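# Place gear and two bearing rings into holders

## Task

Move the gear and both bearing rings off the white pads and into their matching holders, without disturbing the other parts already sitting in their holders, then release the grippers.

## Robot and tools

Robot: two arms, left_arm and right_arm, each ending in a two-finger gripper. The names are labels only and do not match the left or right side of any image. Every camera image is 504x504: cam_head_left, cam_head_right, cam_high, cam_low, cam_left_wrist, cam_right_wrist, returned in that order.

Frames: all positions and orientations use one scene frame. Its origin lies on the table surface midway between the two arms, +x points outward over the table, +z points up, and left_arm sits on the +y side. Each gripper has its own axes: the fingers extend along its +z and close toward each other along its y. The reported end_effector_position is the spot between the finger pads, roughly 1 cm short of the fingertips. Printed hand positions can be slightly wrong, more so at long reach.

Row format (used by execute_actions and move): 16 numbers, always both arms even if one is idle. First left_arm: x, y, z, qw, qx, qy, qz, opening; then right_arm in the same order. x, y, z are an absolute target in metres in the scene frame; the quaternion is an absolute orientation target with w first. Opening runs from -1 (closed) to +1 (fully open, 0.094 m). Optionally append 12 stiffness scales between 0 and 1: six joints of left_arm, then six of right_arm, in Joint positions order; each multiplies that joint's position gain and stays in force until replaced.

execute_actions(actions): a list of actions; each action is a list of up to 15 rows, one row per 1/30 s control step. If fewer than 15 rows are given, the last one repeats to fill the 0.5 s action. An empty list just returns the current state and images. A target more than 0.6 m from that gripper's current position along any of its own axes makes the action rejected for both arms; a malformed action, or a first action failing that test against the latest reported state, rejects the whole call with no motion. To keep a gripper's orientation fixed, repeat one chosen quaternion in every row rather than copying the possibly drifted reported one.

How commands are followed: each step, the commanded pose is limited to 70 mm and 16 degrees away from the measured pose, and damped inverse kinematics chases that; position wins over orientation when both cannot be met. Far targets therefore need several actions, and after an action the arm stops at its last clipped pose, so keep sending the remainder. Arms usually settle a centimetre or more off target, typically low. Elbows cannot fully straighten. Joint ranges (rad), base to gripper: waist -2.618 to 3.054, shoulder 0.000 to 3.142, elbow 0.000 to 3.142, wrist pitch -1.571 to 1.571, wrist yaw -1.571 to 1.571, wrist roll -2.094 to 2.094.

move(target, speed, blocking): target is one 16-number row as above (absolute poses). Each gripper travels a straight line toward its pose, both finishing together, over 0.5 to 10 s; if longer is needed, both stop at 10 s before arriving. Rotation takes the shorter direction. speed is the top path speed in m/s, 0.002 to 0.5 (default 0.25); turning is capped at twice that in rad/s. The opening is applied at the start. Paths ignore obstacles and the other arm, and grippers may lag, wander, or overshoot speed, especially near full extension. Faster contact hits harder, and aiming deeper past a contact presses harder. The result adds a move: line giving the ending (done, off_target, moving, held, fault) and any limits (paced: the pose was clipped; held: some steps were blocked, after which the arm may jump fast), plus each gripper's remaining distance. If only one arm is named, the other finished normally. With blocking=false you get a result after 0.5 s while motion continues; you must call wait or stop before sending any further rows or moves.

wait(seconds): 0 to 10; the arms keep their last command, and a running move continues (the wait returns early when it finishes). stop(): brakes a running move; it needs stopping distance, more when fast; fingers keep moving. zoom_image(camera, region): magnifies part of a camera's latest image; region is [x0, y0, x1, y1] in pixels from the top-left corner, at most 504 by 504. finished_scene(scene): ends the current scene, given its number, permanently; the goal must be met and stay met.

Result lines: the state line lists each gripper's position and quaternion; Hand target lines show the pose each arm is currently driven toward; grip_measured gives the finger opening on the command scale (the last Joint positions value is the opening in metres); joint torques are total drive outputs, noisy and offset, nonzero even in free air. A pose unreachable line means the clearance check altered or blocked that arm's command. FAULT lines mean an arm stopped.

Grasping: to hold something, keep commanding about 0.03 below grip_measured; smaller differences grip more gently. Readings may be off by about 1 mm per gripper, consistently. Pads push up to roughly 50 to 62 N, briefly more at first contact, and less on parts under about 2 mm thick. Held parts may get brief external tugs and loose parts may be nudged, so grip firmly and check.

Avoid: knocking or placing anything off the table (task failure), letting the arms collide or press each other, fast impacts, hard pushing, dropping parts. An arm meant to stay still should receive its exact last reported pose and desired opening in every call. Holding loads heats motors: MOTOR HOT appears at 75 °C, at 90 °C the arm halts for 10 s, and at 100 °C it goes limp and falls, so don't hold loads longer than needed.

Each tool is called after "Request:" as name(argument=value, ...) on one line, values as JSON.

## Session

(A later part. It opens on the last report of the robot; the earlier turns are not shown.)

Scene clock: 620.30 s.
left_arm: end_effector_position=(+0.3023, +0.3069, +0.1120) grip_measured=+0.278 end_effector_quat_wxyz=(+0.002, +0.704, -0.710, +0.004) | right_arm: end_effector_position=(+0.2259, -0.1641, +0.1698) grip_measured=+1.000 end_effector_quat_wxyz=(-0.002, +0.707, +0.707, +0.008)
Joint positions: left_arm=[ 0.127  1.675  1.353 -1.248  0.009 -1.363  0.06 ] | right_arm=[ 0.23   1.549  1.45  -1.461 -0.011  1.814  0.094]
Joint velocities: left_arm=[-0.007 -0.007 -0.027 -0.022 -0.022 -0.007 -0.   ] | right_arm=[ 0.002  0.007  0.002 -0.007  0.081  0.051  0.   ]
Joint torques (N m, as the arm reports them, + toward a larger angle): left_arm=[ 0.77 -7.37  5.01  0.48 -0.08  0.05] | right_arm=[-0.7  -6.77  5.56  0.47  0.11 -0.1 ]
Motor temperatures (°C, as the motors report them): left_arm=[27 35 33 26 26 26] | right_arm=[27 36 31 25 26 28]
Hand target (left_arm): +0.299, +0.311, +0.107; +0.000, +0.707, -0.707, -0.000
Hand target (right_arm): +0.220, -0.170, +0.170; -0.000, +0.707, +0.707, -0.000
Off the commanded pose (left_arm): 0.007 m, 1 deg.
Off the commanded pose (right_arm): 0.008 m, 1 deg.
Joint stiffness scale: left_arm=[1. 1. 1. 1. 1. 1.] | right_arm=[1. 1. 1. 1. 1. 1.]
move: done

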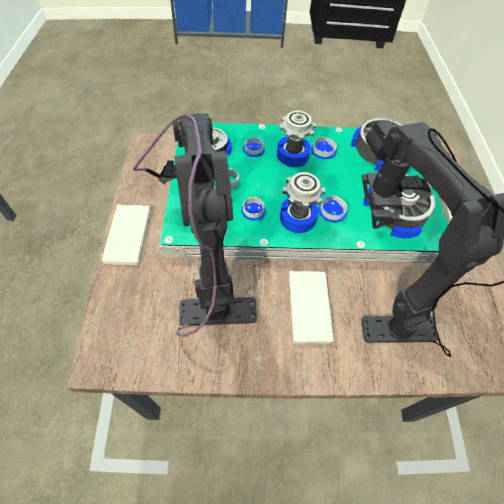

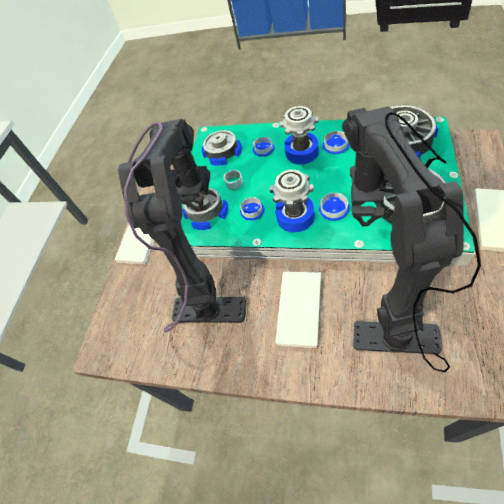

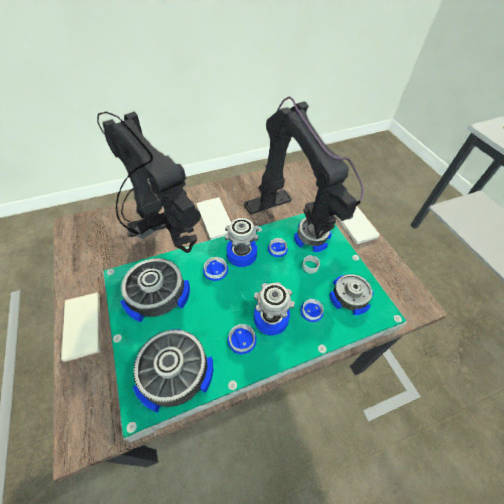

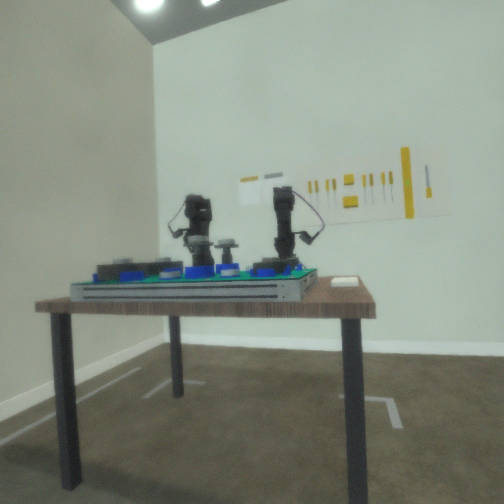

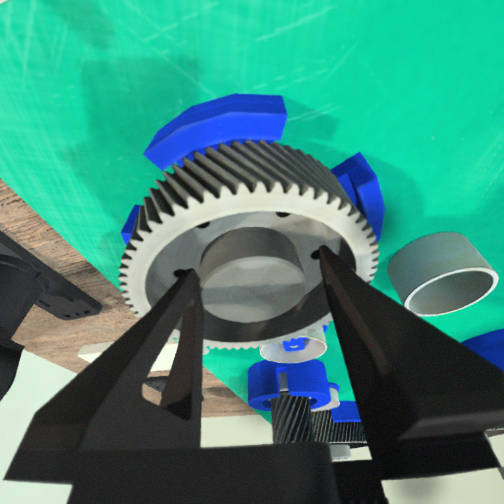

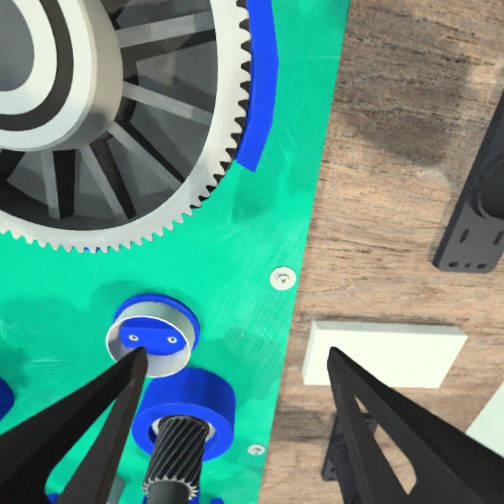

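Request:
execute_actions(actions=[[[0.298, 0.311, 0.113, 0.0, 0.7071, -0.7071, 0.0, 0.28, 0.22, -0.17, 0.17, 0, 0.7071, 0.7071, 0, 1.0]], [[0.298, 0.311, 0.113, 0.0, 0.7071, -0.7071, 0.0, 0.2, 0.22, -0.17, 0.17, 0, 0.7071, 0.7071, 0, 1.0],[0.298, 0.311, 0.113, 0.0, 0.7071, -0.7071, 0.0, 0.18, 0.22, -0.17, 0.17, 0, 0.7071, 0.7071, 0, 1.0],[0.298, 0.311, 0.113, 0.0, 0.7071, -0.7071, 0.0, 0.16, 0.22, -0.17, 0.17, 0, 0.7071, 0.7071, 0, 1.0],[0.298, 0.311, 0.113, 0.0, 0.7071, -0.7071, 0.0, 0.14, 0.22, -0.17, 0.17, 0, 0.7071, 0.7071, 0, 1.0],[0.298, 0.311, 0.113, 0.0, 0.7071, -0.7071, 0.0, 0.12, 0.22, -0.17, 0.17, 0, 0.7071, 0.7071, 0, 1.0],[0.298, 0.311, 0.113, 0.0, 0.7071, -0.7071, 0.0, 0.10, 0.22, -0.17, 0.17, 0, 0.7071, 0.7071, 0, 1.0],[0.298, 0.311, 0.113, 0.0, 0.7071, -0.7071, 0.0, 0.08, 0.22, -0.17, 0.17, 0, 0.7071, 0.7071, 0, 1.0],[0.298, 0.311, 0.113, 0.0, 0.7071, -0.7071, 0.0, 0.06, 0.22, -0.17, 0.17, 0, 0.7071, 0.7071, 0, 1.0],[0.298, 0.311, 0.113, 0.0, 0.7071, -0.7071, 0.0, 0.04, 0.22, -0.17, 0.17, 0, 0.7071, 0.7071, 0, 1.0],[0.298, 0.311, 0.113, 0.0, 0.7071, -0.7071, 0.0, 0.02, 0.22, -0.17, 0.17, 0, 0.7071, 0.7071, 0, 1.0],[0.298, 0.311, 0.113, 0.0, 0.7071, -0.7071, 0.0, 0.0, 0.22, -0.17, 0.17, 0, 0.7071, 0.7071, 0, 1.0],[0.298, 0.311, 0.113, 0.0, 0.7071, -0.7071, 0.0, -0.02, 0.22, -0.17, 0.17, 0, 0.7071, 0.7071, 0, 1.0],[0.298, 0.311, 0.113, 0.0, 0.7071, -0.7071, 0.0, -0.04, 0.22, -0.17, 0.17, 0, 0.7071, 0.7071, 0, 1.0]], [[0.298, 0.311, 0.113, 0.0, 0.7071, -0.7071, 0.0, -0.04, 0.22, -0.17, 0.17, 0, 0.7071, 0.7071, 0, 1.0]]])

Scene clock: 630.60 s.
left_arm: end_effector_position=(+0.2997, +0.3064, +0.1120) grip_measured=-0.001 end_effector_quat_wxyz=(+0.007, +0.704, -0.710, +0.001) | right_arm: end_effector_position=(+0.2259, -0.1641, +0.1698) grip_measured=+1.000 end_effector_quat_wxyz=(-0.002, +0.707, +0.707, +0.008)
Joint positions: left_arm=[ 0.127  1.675  1.353 -1.259  0.009 -1.363  0.047] | right_arm=[ 0.23   1.549  1.45  -1.461 -0.011  1.814  0.094]
Joint velocities: left_arm=[ 0.007 -0.017 -0.002  0.022 -0.022 -0.037  0.   ] | right_arm=[-0.017 -0.007  0.007 -0.037  0.022 -0.007  0.   ]
Joint torques (N m, as the arm reports them, + toward a larger angle): left_arm=[ 0.87 -7.75  6.6   0.31 -0.13  0.07] | right_arm=[-0.7  -6.77  5.57  0.47  0.12 -0.1 ]
Motor temperatures (°C, as the motors report them): left_arm=[27 35 32 26 26 26] | right_arm=[27 36 31 25 26 28]
Hand target (left_arm): +0.298, +0.311, +0.113; +0.000, +0.707, -0.707, -0.000
Hand target (right_arm): +0.220, -0.170, +0.170; -0.000, +0.707, +0.707, -0.000
Off the commanded pose (left_arm): 0.005 m, 1 deg.
Off the commanded pose (right_arm): 0.008 m, 1 deg.
Joint stiffness scale: left_arm=[1. 1. 1. 1. 1. 1.] | right_arm=[1. 1. 1. 1. 1. 1.]

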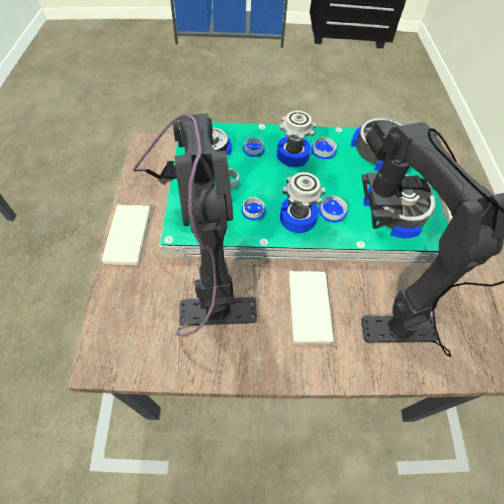

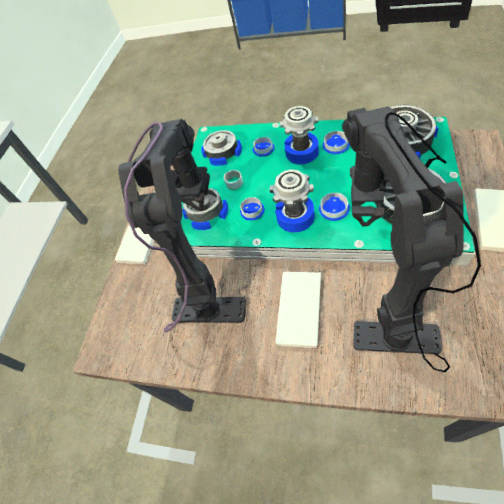

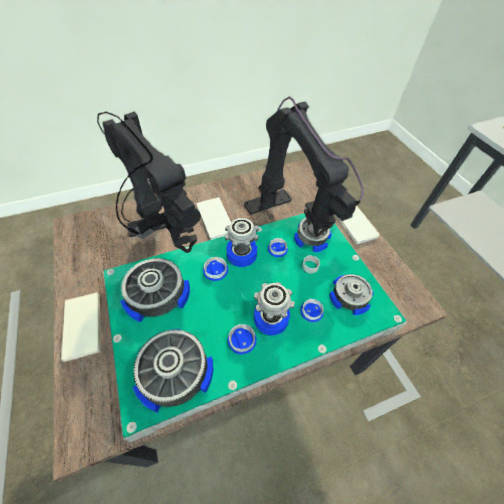

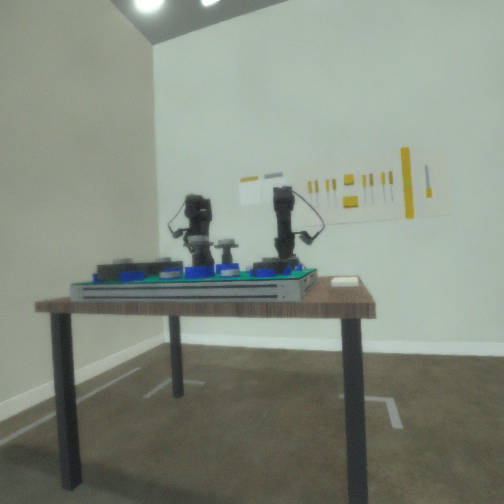

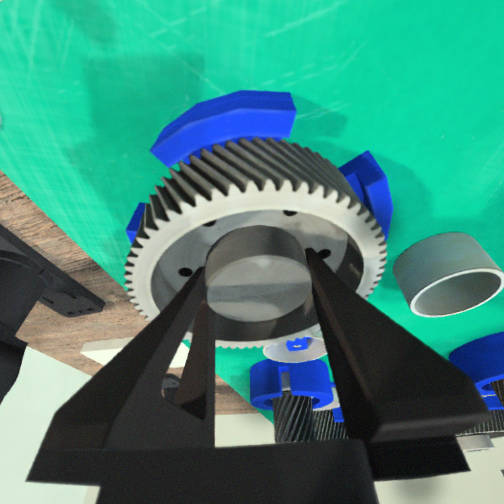

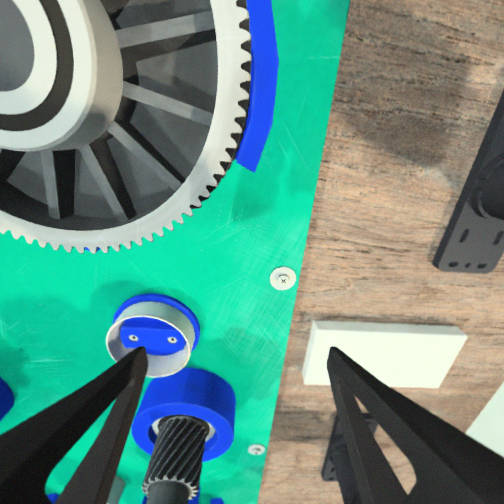

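Request:
move(target=[0.298, 0.311, 0.16, 0.0, 0.7071, -0.7071, 0.0, -0.08, 0.22, -0.17, 0.17, 0, 0.7071, 0.7071, 0, 1.0], speed=0.04)

Scene clock: 634.13 s.
left_arm: end_effector_position=(+0.2970, +0.3061, +0.1279) grip_measured=-0.006 end_effector_quat_wxyz=(+0.026, +0.704, -0.710, -0.013) | right_arm: end_effector_position=(+0.2259, -0.1641, +0.1698) grip_measured=+1.000 end_effector_quat_wxyz=(-0.002, +0.707, +0.707, +0.008)
Joint positions: left_arm=[ 0.127  1.706  1.449 -1.37   0.007 -1.363  0.047] | right_arm=[ 0.23   1.549  1.45  -1.461 -0.011  1.814  0.094]
Joint velocities: left_arm=[ 0.007 -0.017 -0.012 -0.051 -0.007  0.022  0.   ] | right_arm=[-0.012 -0.012  0.007 -0.007  0.081 -0.007  0.   ]
Joint torques (N m, as the arm reports them, + toward a larger angle): left_arm=[  0.77 -10.57  14.34  -0.34  -0.09   0.06] | right_arm=[-0.7  -6.78  5.56  0.47  0.11 -0.1 ]
Motor temperatures (°C, as the motors report them): left_arm=[27 35 33 26 26 26] | right_arm=[27 36 31 25 26 28]
Hand target (left_arm): +0.297, +0.311, +0.158; -0.001, +0.707, -0.707, +0.000
Hand target (right_arm): +0.220, -0.170, +0.170; -0.000, +0.707, +0.707, -0.000
Off the commanded pose (left_arm): 0.032 m, 3 deg.
Off the commanded pose (right_arm): 0.008 m, 1 deg.
Joint stiffness scale: left_arm=[1. 1. 1. 1. 1. 1.] | right_arm=[1. 1. 1. 1. 1. 1.]
move: off_target (left_arm)

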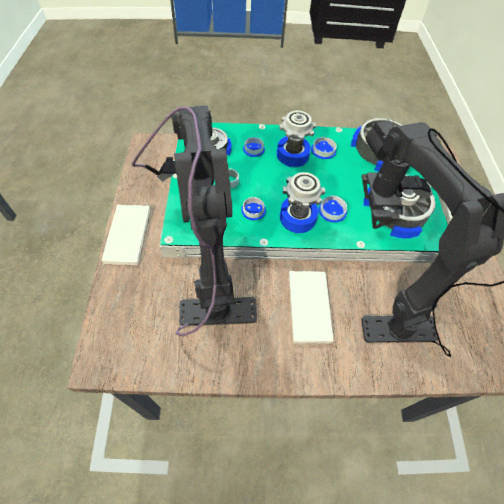

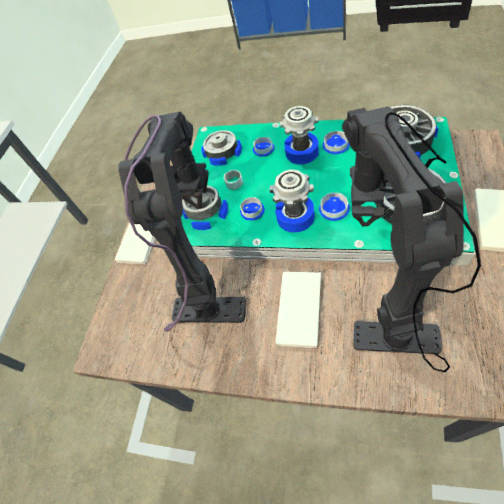

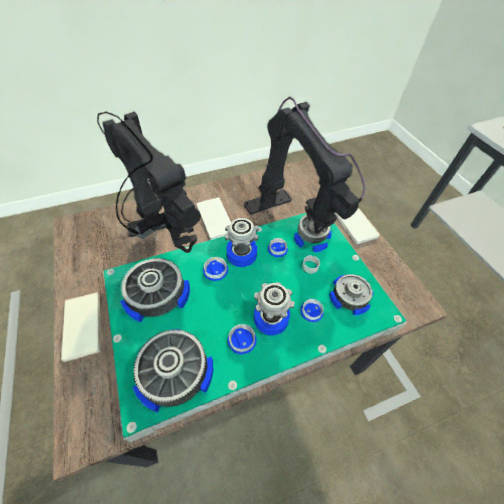

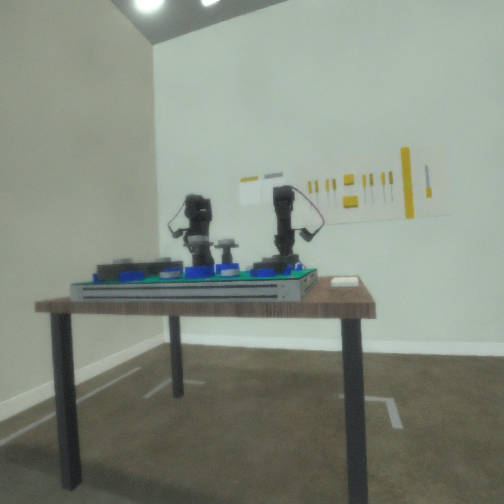

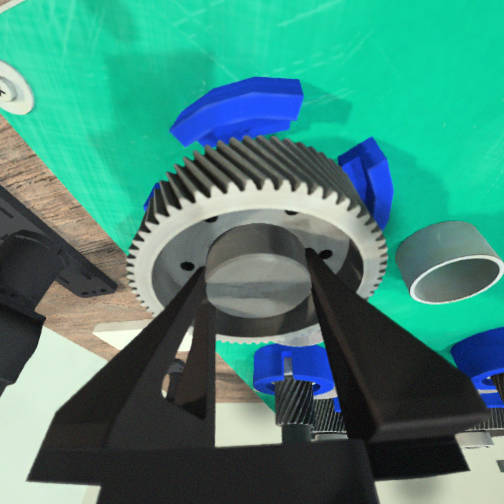

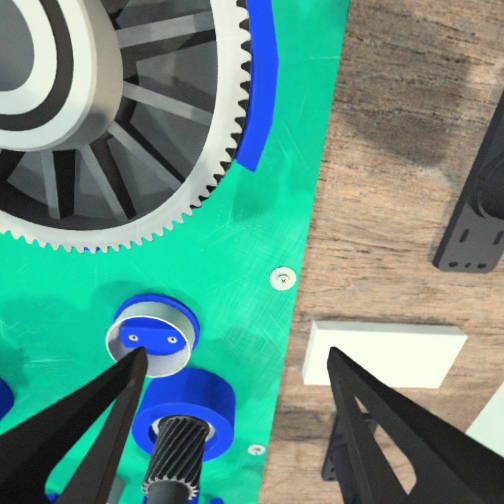

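Request:
move(target=[0.295, 0.311, 0.195, 0.0, 0.7071, -0.7071, 0.0, -0.08, 0.22, -0.17, 0.17, 0, 0.7071, 0.7071, 0, 1.0], speed=0.04)

Scene clock: 638.87 s.
left_arm: end_effector_position=(+0.3005, +0.3075, +0.1558) grip_measured=-0.008 end_effector_quat_wxyz=(+0.031, +0.703, -0.710, -0.018) | right_arm: end_effector_position=(+0.2259, -0.1641, +0.1698) grip_measured=+1.000 end_effector_quat_wxyz=(-0.002, +0.707, +0.707, +0.008)
Joint positions: left_arm=[ 0.128  1.738  1.596 -1.5    0.004 -1.363  0.047] | right_arm=[ 0.23   1.549  1.45  -1.461 -0.011  1.814  0.094]
Joint velocities: left_arm=[ 0.007 -0.012  0.007 -0.022 -0.007 -0.037 -0.001] | right_arm=[-0.002 -0.007  0.002 -0.066  0.037 -0.051  0.   ]
Joint torques (N m, as the arm reports them, + toward a larger angle): left_arm=[  0.8  -12.71  14.15  -0.43  -0.08   0.06] | right_arm=[-0.7  -6.78  5.55  0.47  0.11 -0.1 ]
Motor temperatures (°C, as the motors report them): left_arm=[27 37 35 26 26 26] | right_arm=[27 36 31 25 26 28]
Hand target (left_arm): +0.294, +0.310, +0.192; -0.001, +0.707, -0.707, +0.001
Hand target (right_arm): +0.220, -0.170, +0.170; -0.000, +0.707, +0.707, -0.000
Off the commanded pose (left_arm): 0.040 m, 4 deg.
Off the commanded pose (right_arm): 0.008 m, 1 deg.
Joint stiffness scale: left_arm=[1. 1. 1. 1. 1. 1.] | right_arm=[1. 1. 1. 1. 1. 1.]
joint sent to its limit (left arm) — the command would take joint 4 (wrist pitch) past its lower limit, so that joint was sent only as far as its limit.
move: off_target (left_arm)

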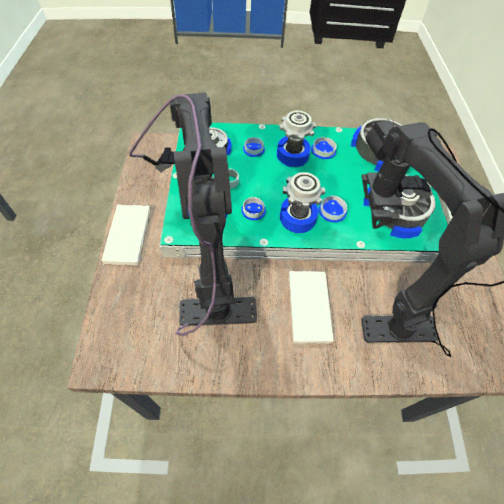

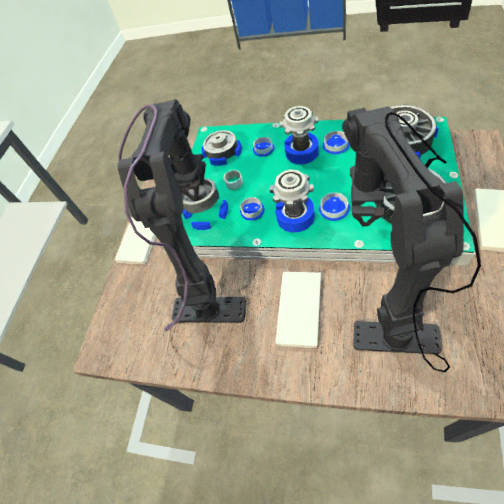

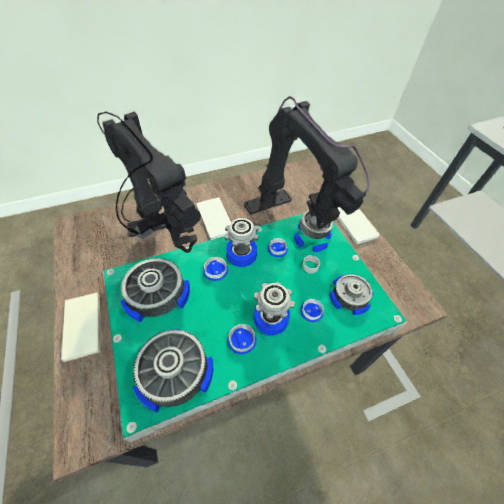

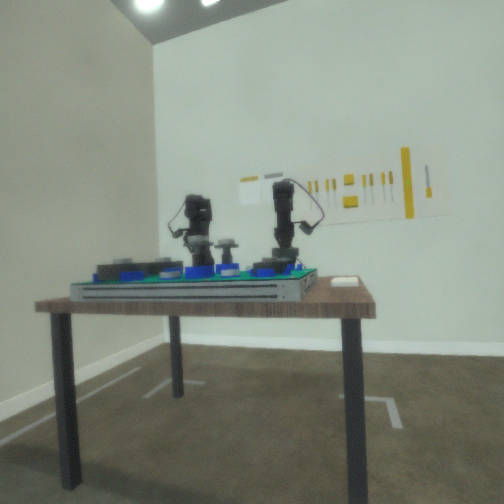

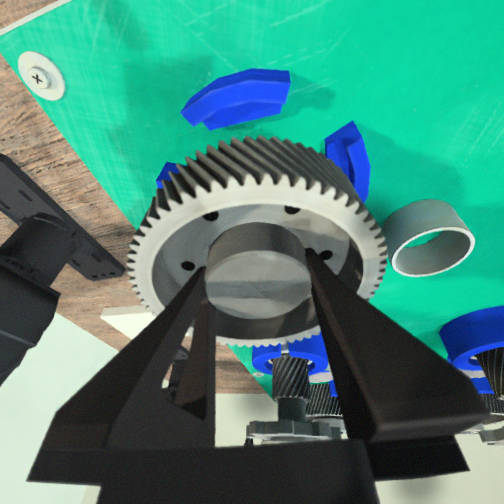

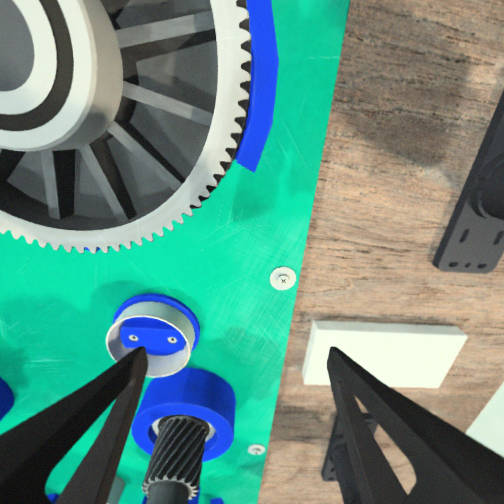

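Request:
move(target=[0.22, 0.298, 0.2, 0.0, 0.7071, -0.7071, 0.0, -0.08, 0.22, -0.17, 0.17, 0, 0.7071, 0.7071, 0, 1.0], speed=0.06)

Scene clock: 725.63 s.
left_arm: end_effector_position=(+0.2246, +0.2944, +0.1758) grip_measured=-0.008 end_effector_quat_wxyz=(+0.013, +0.706, -0.708, -0.006) | right_arm: end_effector_position=(+0.2259, -0.1641, +0.1698) grip_measured=+1.000 end_effector_quat_wxyz=(-0.002, +0.707, +0.707, +0.008)
Joint positions: left_arm=[ 0.137  1.416  1.354 -1.538  0.004 -1.361  0.047] | right_arm=[ 0.23   1.549  1.45  -1.461 -0.011  1.814  0.094]
Joint velocities: left_arm=[-0.002 -0.022  0.002  0.007 -0.081 -0.037  0.001] | right_arm=[-0.012 -0.002 -0.007 -0.037 -0.007 -0.051  0.   ]
Joint torques (N m, as the arm reports them, + toward a larger angle): left_arm=[ 0.88 -9.23 11.24 -0.04 -0.05  0.09] | right_arm=[-0.71 -6.78  5.56  0.47  0.12 -0.1 ]
Motor temperatures (°C, as the motors report them): left_arm=[27 45 41 26 26 26] | right_arm=[27 35 31 25 26 28]
Hand target (left_arm): +0.220, +0.297, +0.199; -0.022, +0.708, -0.706, +0.014
Hand target (right_arm): +0.220, -0.170, +0.170; -0.000, +0.707, +0.707, -0.000
Off the commanded pose (left_arm): 0.025 m, 2 deg.
Off the commanded pose (right_arm): 0.008 m, 1 deg.
Joint stiffness scale: left_arm=[1. 1. 1. 1. 1. 1.] | right_arm=[1. 1. 1. 1. 1. 1.]
joint sent to its limit (left arm) — the command would take joint 4 (wrist pitch) past its lower limit, so that joint was sent only as far as its limit.
move: off_target (left_arm)

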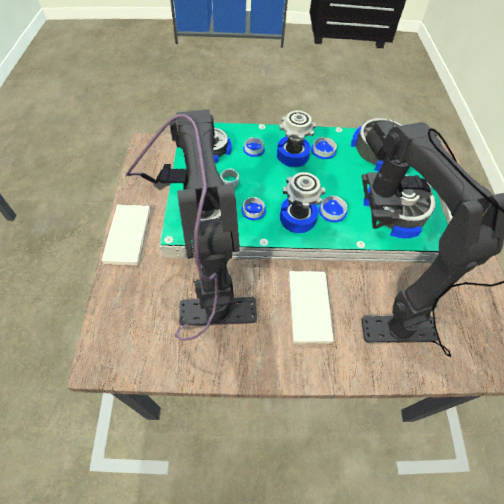

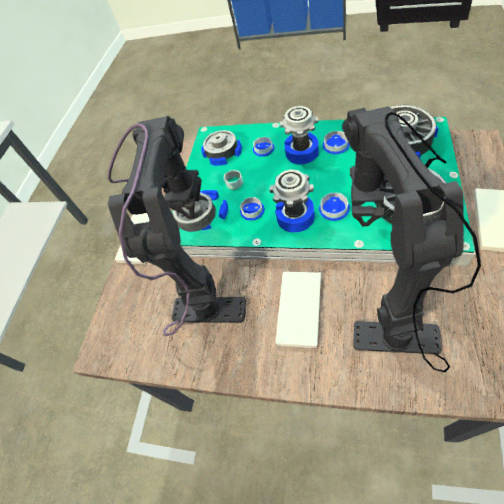

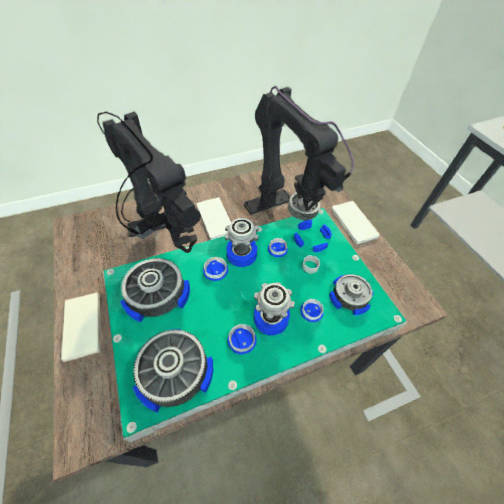

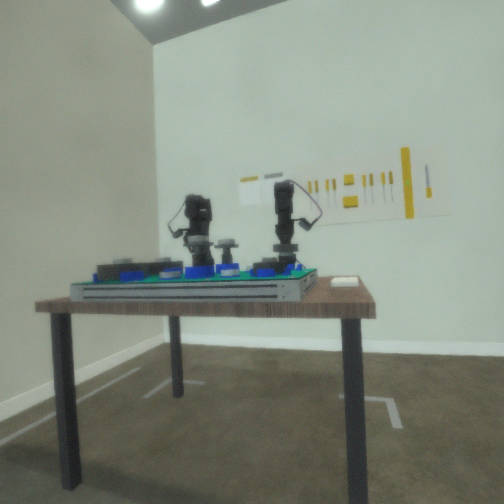

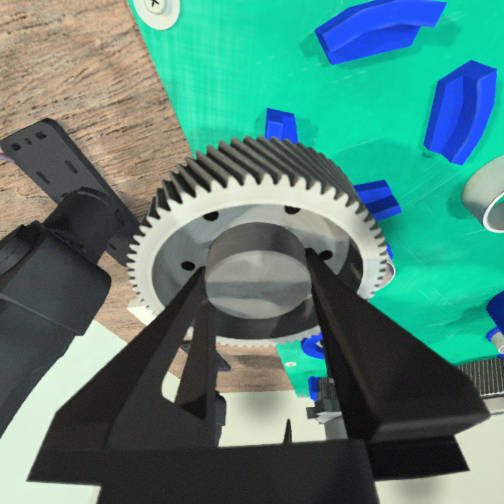

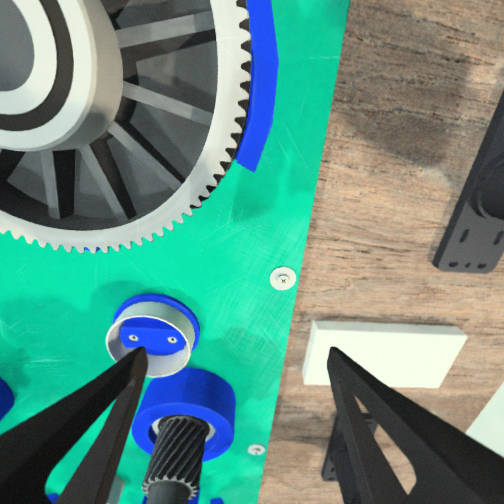

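Request:
move(target=[0.305, 0.31, 0.215, 0.1421, -0.6706, 0.7213, -0.0997, -0.08, 0.22, -0.17, 0.17, 0, 0.7071, 0.7071, 0, 1.0], speed=0.06)

Scene clock: 736.47 s.
left_arm: end_effector_position=(+0.2763, +0.3034, +0.1709) grip_measured=-0.008 end_effector_quat_wxyz=(+0.055, -0.681, +0.729, -0.042) | right_arm: end_effector_position=(+0.2259, -0.1641, +0.1698) grip_measured=+1.000 end_effector_quat_wxyz=(-0.002, +0.707, +0.707, +0.008)
Joint positions: left_arm=[ 0.137  1.452  1.356 -1.337  0.014 -1.295  0.047] | right_arm=[ 0.23   1.549  1.45  -1.461 -0.011  1.814  0.094]
Joint velocities: left_arm=[ 0.002 -0.012  0.002 -0.037 -0.007  0.081 -0.   ] | right_arm=[-0.012 -0.007 -0.022  0.095 -0.007 -0.051  0.   ]
Joint torques (N m, as the arm reports them, + toward a larger angle): left_arm=[  0.73 -10.05  15.7    1.09   0.14   0.12] | right_arm=[-0.7  -6.78  5.57  0.47  0.11 -0.1 ]
Motor temperatures (°C, as the motors report them): left_arm=[27 42 40 26 26 26] | right_arm=[27 35 31 25 26 28]
Hand target (left_arm): +0.299, +0.310, +0.217; -0.143, +0.672, -0.720, +0.098
Hand target (right_arm): +0.220, -0.170, +0.170; -0.000, +0.707, +0.707, -0.000
Off the commanded pose (left_arm): 0.053 m, 12 deg.
Off the commanded pose (right_arm): 0.008 m, 1 deg.
Joint stiffness scale: left_arm=[1. 1. 1. 1. 1. 1.] | right_arm=[1. 1. 1. 1. 1. 1.]
move: off_target (left_arm)

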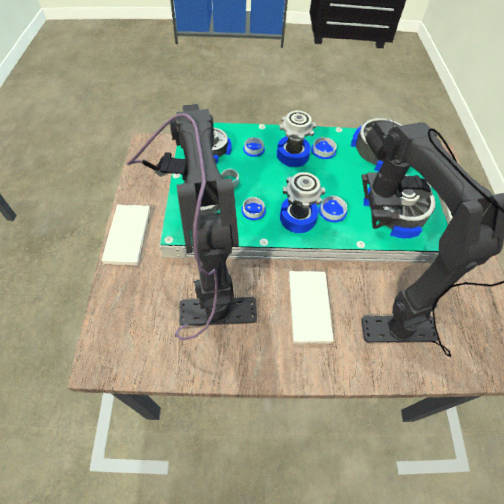

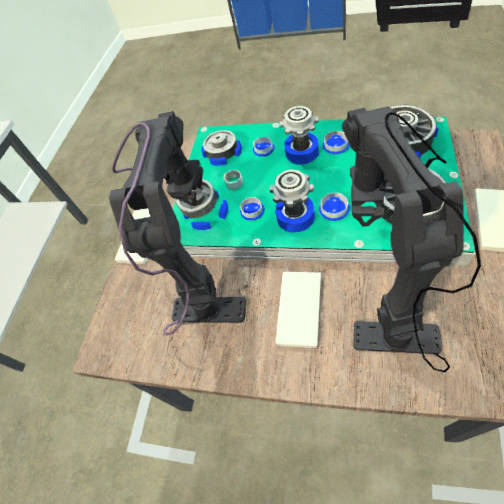

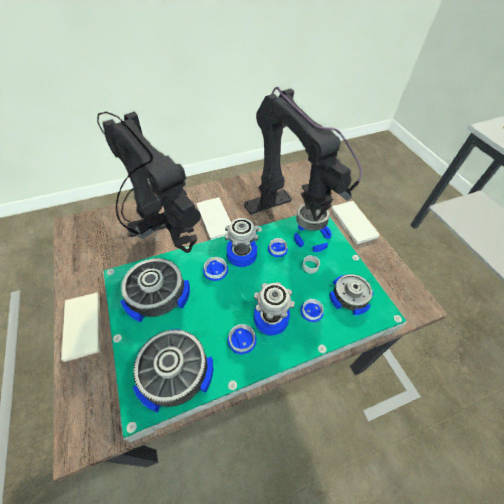

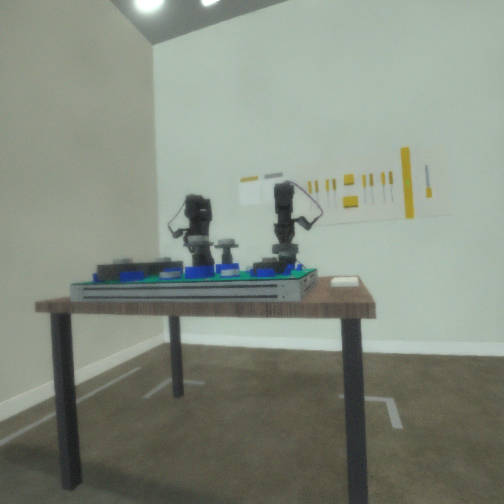

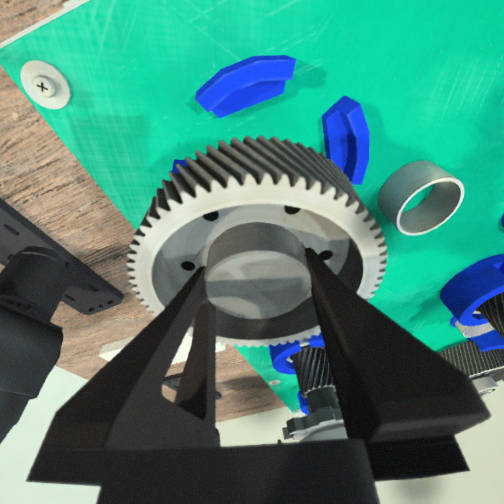

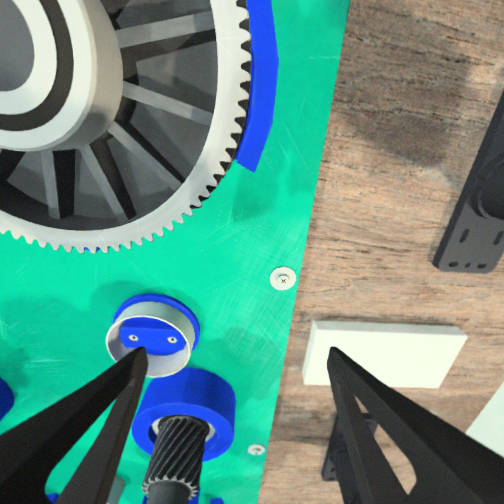

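Request:
move(target=[0.2, 0.29, 0.15, 0.0, -0.7071, 0.7071, 0.0, -0.08, 0.22, -0.17, 0.17, 0, 0.7071, 0.7071, 0, 1.0], speed=0.06)

Request:
move(target=[0.2, 0.29, 0.113, 0.0, -0.7071, 0.7071, 0.0, -0.08, 0.22, -0.17, 0.17, 0, 0.7071, 0.7071, 0, 1.0], speed=0.02)

Scene clock: 741.57 s.
left_arm: end_effector_position=(+0.2138, +0.2908, +0.1366) grip_measured=-0.008 end_effector_quat_wxyz=(+0.003, +0.704, -0.710, +0.004) | right_arm: end_effector_position=(+0.2259, -0.1641, +0.1698) grip_measured=+1.000 end_effector_quat_wxyz=(-0.002, +0.707, +0.707, +0.008)
Joint positions: left_arm=[ 0.137  1.331  1.13  -1.371  0.011 -1.355  0.047] | right_arm=[ 0.23   1.549  1.45  -1.461 -0.011  1.814  0.094]
Joint velocities: left_arm=[-0.002  0.012  0.002 -0.022 -0.081 -0.022 -0.   ] | right_arm=[-0.002 -0.007  0.017  0.037  0.007 -0.051  0.   ]
Joint torques (N m, as the arm reports them, + toward a larger angle): left_arm=[-0.18 -7.03  9.07 -0.3  -0.11 -0.04] | right_arm=[-0.7  -6.78  5.56  0.47  0.12 -0.1 ]
Motor temperatures (°C, as the motors report them): left_arm=[27 42 41 26 26 26] | right_arm=[27 35 31 25 26 28]
Hand target (left_arm): +0.201, +0.289, +0.149; -0.000, +0.706, -0.708, +0.000
Hand target (right_arm): +0.220, -0.170, +0.170; -0.000, +0.707, +0.707, -0.000
Off the commanded pose (left_arm): 0.019 m, 1 deg.
Off the commanded pose (right_arm): 0.008 m, 1 deg.
Joint stiffness scale: left_arm=[1. 1. 1. 1. 1. 1.] | right_arm=[1. 1. 1. 1. 1. 1.]
move: off_target (left_arm)

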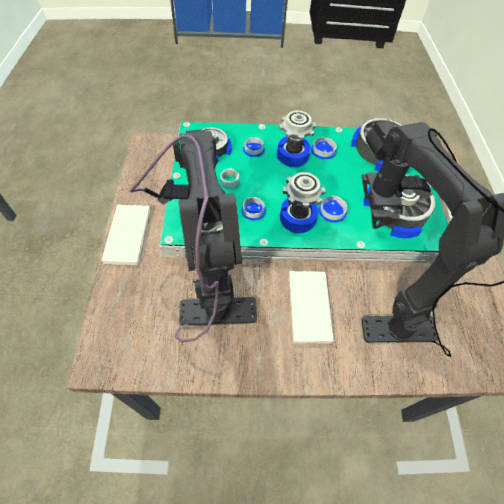

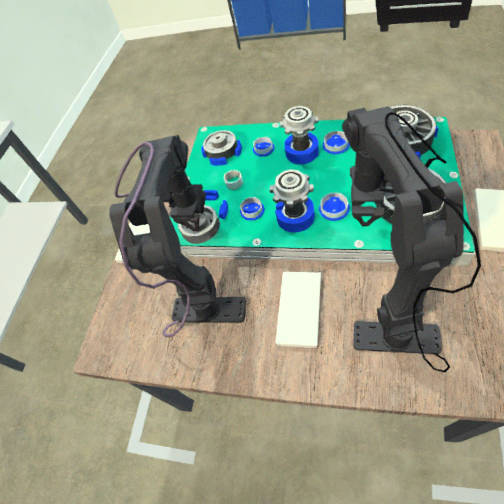

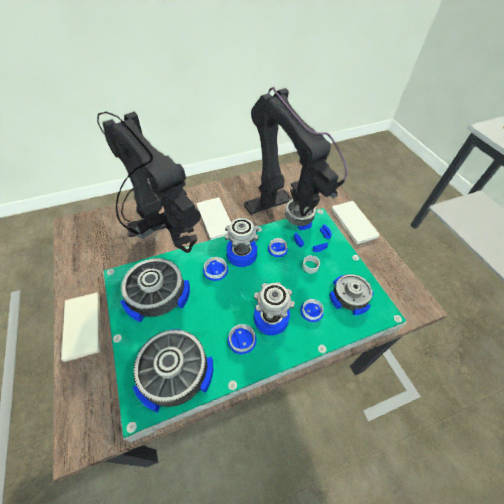

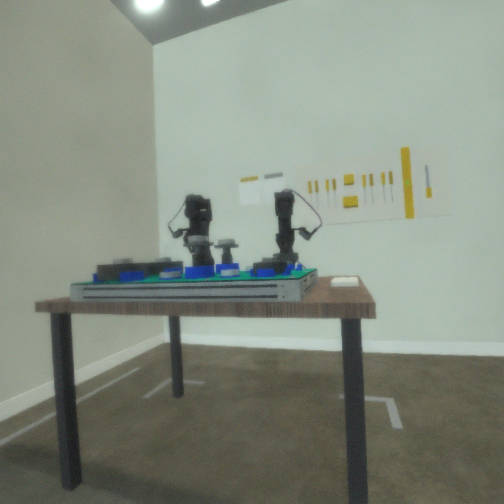

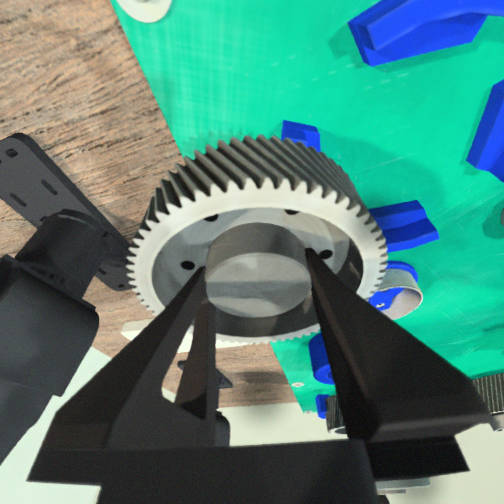

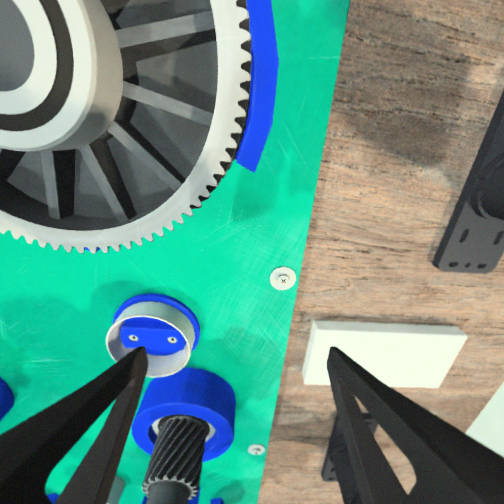

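Scene clock: 743.17 s.
left_arm: end_effector_position=(+0.2090, +0.2896, +0.1312) grip_measured=-0.008 end_effector_quat_wxyz=(-0.019, +0.704, -0.710, +0.020) | right_arm: end_effector_position=(+0.2259, -0.1641, +0.1698) grip_measured=+1.000 end_effector_quat_wxyz=(-0.002, +0.707, +0.707, +0.008)
Joint positions: left_arm=[ 0.137  1.258  1.055 -1.314  0.012 -1.355  0.047] | right_arm=[ 0.23   1.549  1.45  -1.461 -0.011  1.814  0.094]
Joint velocities: left_arm=[-0.007  0.002 -0.002 -0.022 -0.081 -0.051  0.   ] | right_arm=[-0.002 -0.002 -0.002 -0.022  0.022  0.081  0.   ]
Joint torques (N m, as the arm reports them, + toward a larger angle): left_arm=[-0.03 -1.68  2.35  0.55 -0.15 -0.02] | right_arm=[-0.72 -6.78  5.54  0.47  0.11 -0.1 ]
Motor temperatures (°C, as the motors report them): left_arm=[27 41 40 26 26 26] | right_arm=[27 35 31 25 26 28]
Hand target (left_arm): +0.199, +0.290, +0.114; +0.000, +0.707, -0.707, -0.000
Hand target (right_arm): +0.220, -0.170, +0.170; -0.000, +0.707, +0.707, -0.000
Off the commanded pose (left_arm): 0.020 m, 3 deg.
Off the commanded pose (right_arm): 0.008 m, 1 deg.
Joint stiffness scale: left_arm=[1. 1. 1. 1. 1. 1.] | right_arm=[1. 1. 1. 1. 1. 1.]
move: off_target (left_arm)

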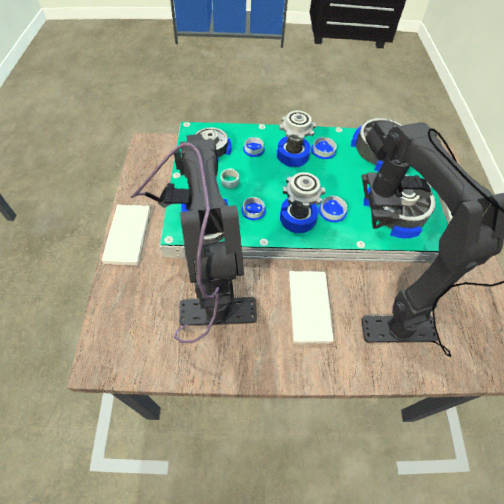

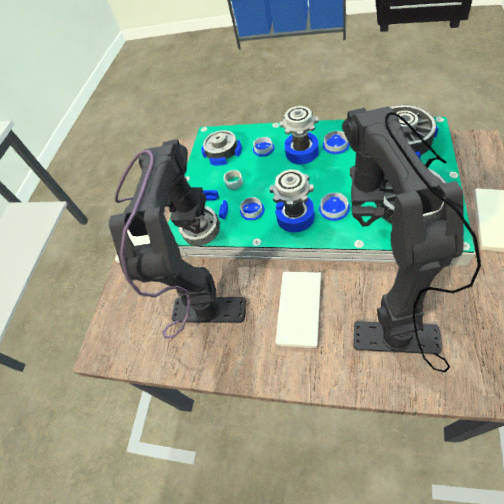

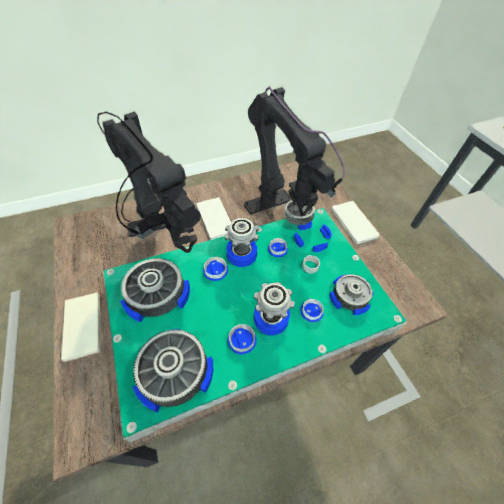

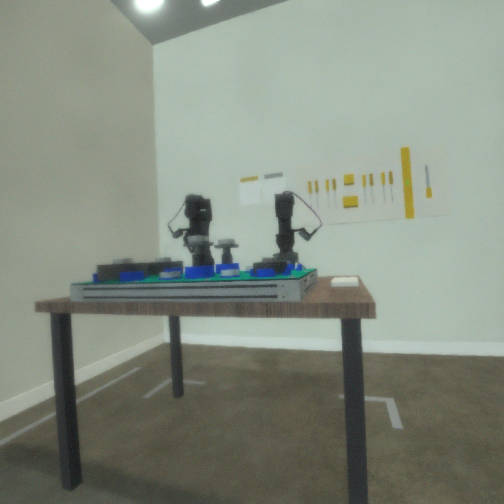

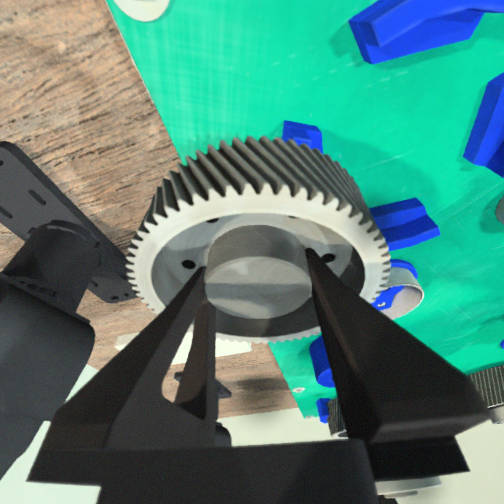

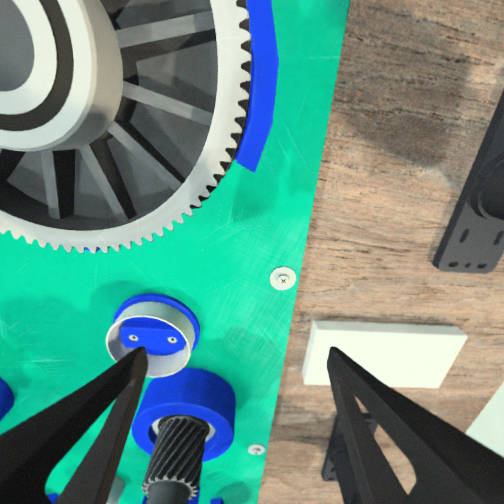

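Request:
move(target=[0.205, 0.29, 0.175, 0.0, -0.7071, 0.7071, 0.0, -0.08, 0.22, -0.17, 0.17, 0, 0.7071, 0.7071, 0, 1.0], speed=0.03)

Scene clock: 750.10 s.
left_arm: end_effector_position=(+0.2029, +0.2884, +0.1518) grip_measured=-0.008 end_effector_quat_wxyz=(+0.021, +0.706, -0.708, -0.007) | right_arm: end_effector_position=(+0.2259, -0.1641, +0.1698) grip_measured=+1.000 end_effector_quat_wxyz=(-0.002, +0.707, +0.707, +0.008)
Joint positions: left_arm=[ 0.137  1.332  1.191 -1.473  0.012 -1.359  0.047] | right_arm=[ 0.23   1.549  1.45  -1.461 -0.011  1.814  0.094]
Joint velocities: left_arm=[ 0.007  0.017 -0.012 -0.11  -0.095  0.007 -0.001] | right_arm=[-0.012  0.012 -0.007 -0.022 -0.022  0.007  0.   ]
Joint torques (N m, as the arm reports them, + toward a larger angle): left_arm=[-0.23 -5.16 14.52 -0.2  -0.12 -0.04] | right_arm=[-0.7  -6.76  5.56  0.47  0.12 -0.1 ]
Motor temperatures (°C, as the motors report them): left_arm=[27 39 39 26 26 26] | right_arm=[27 35 31 25 26 28]
Hand target (left_arm): +0.204, +0.290, +0.173; -0.000, +0.707, -0.707, +0.001
Hand target (right_arm): +0.220, -0.170, +0.170; -0.000, +0.707, +0.707, -0.000
Off the commanded pose (left_arm): 0.023 m, 3 deg.
Off the commanded pose (right_arm): 0.008 m, 1 deg.
Joint stiffness scale: left_arm=[1. 1. 1. 1. 1. 1.] | right_arm=[1. 1. 1. 1. 1. 1.]
move: off_target (left_arm)

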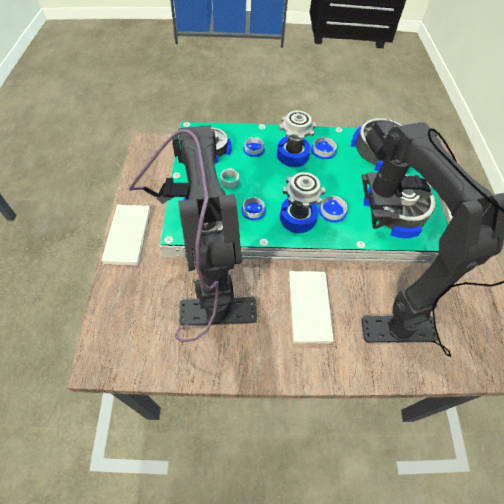

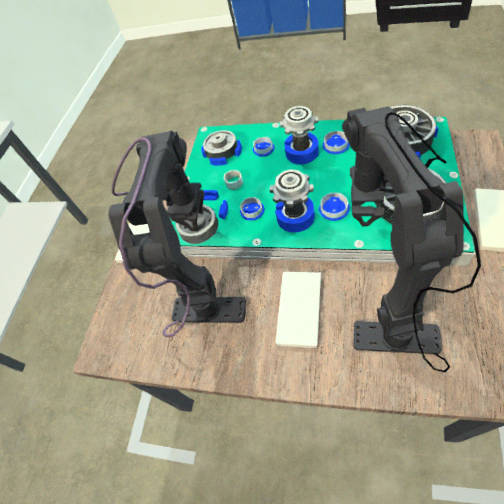

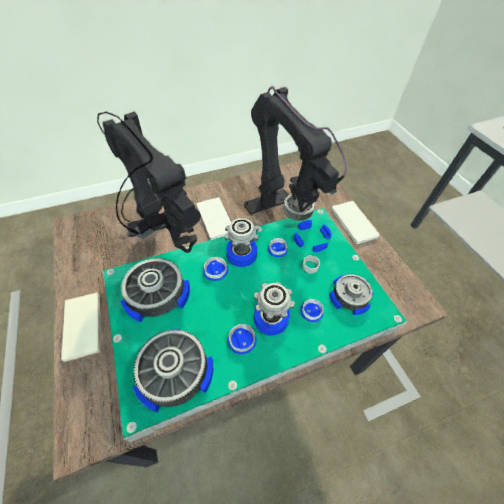

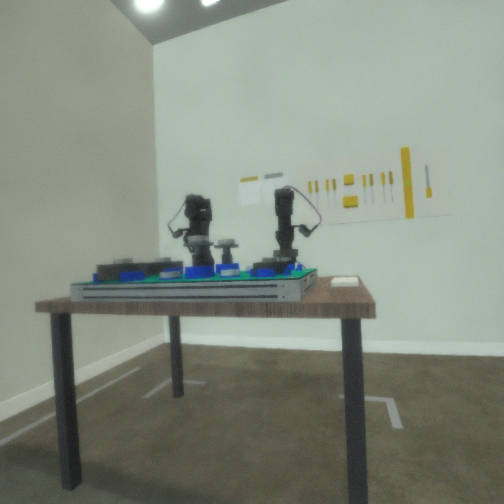

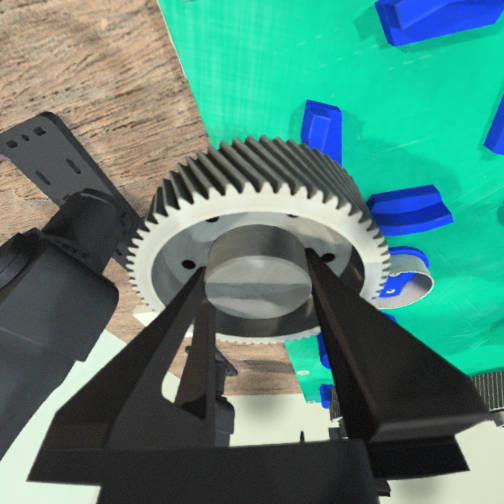

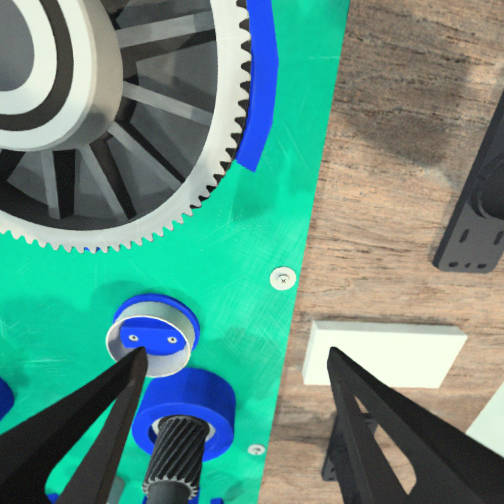

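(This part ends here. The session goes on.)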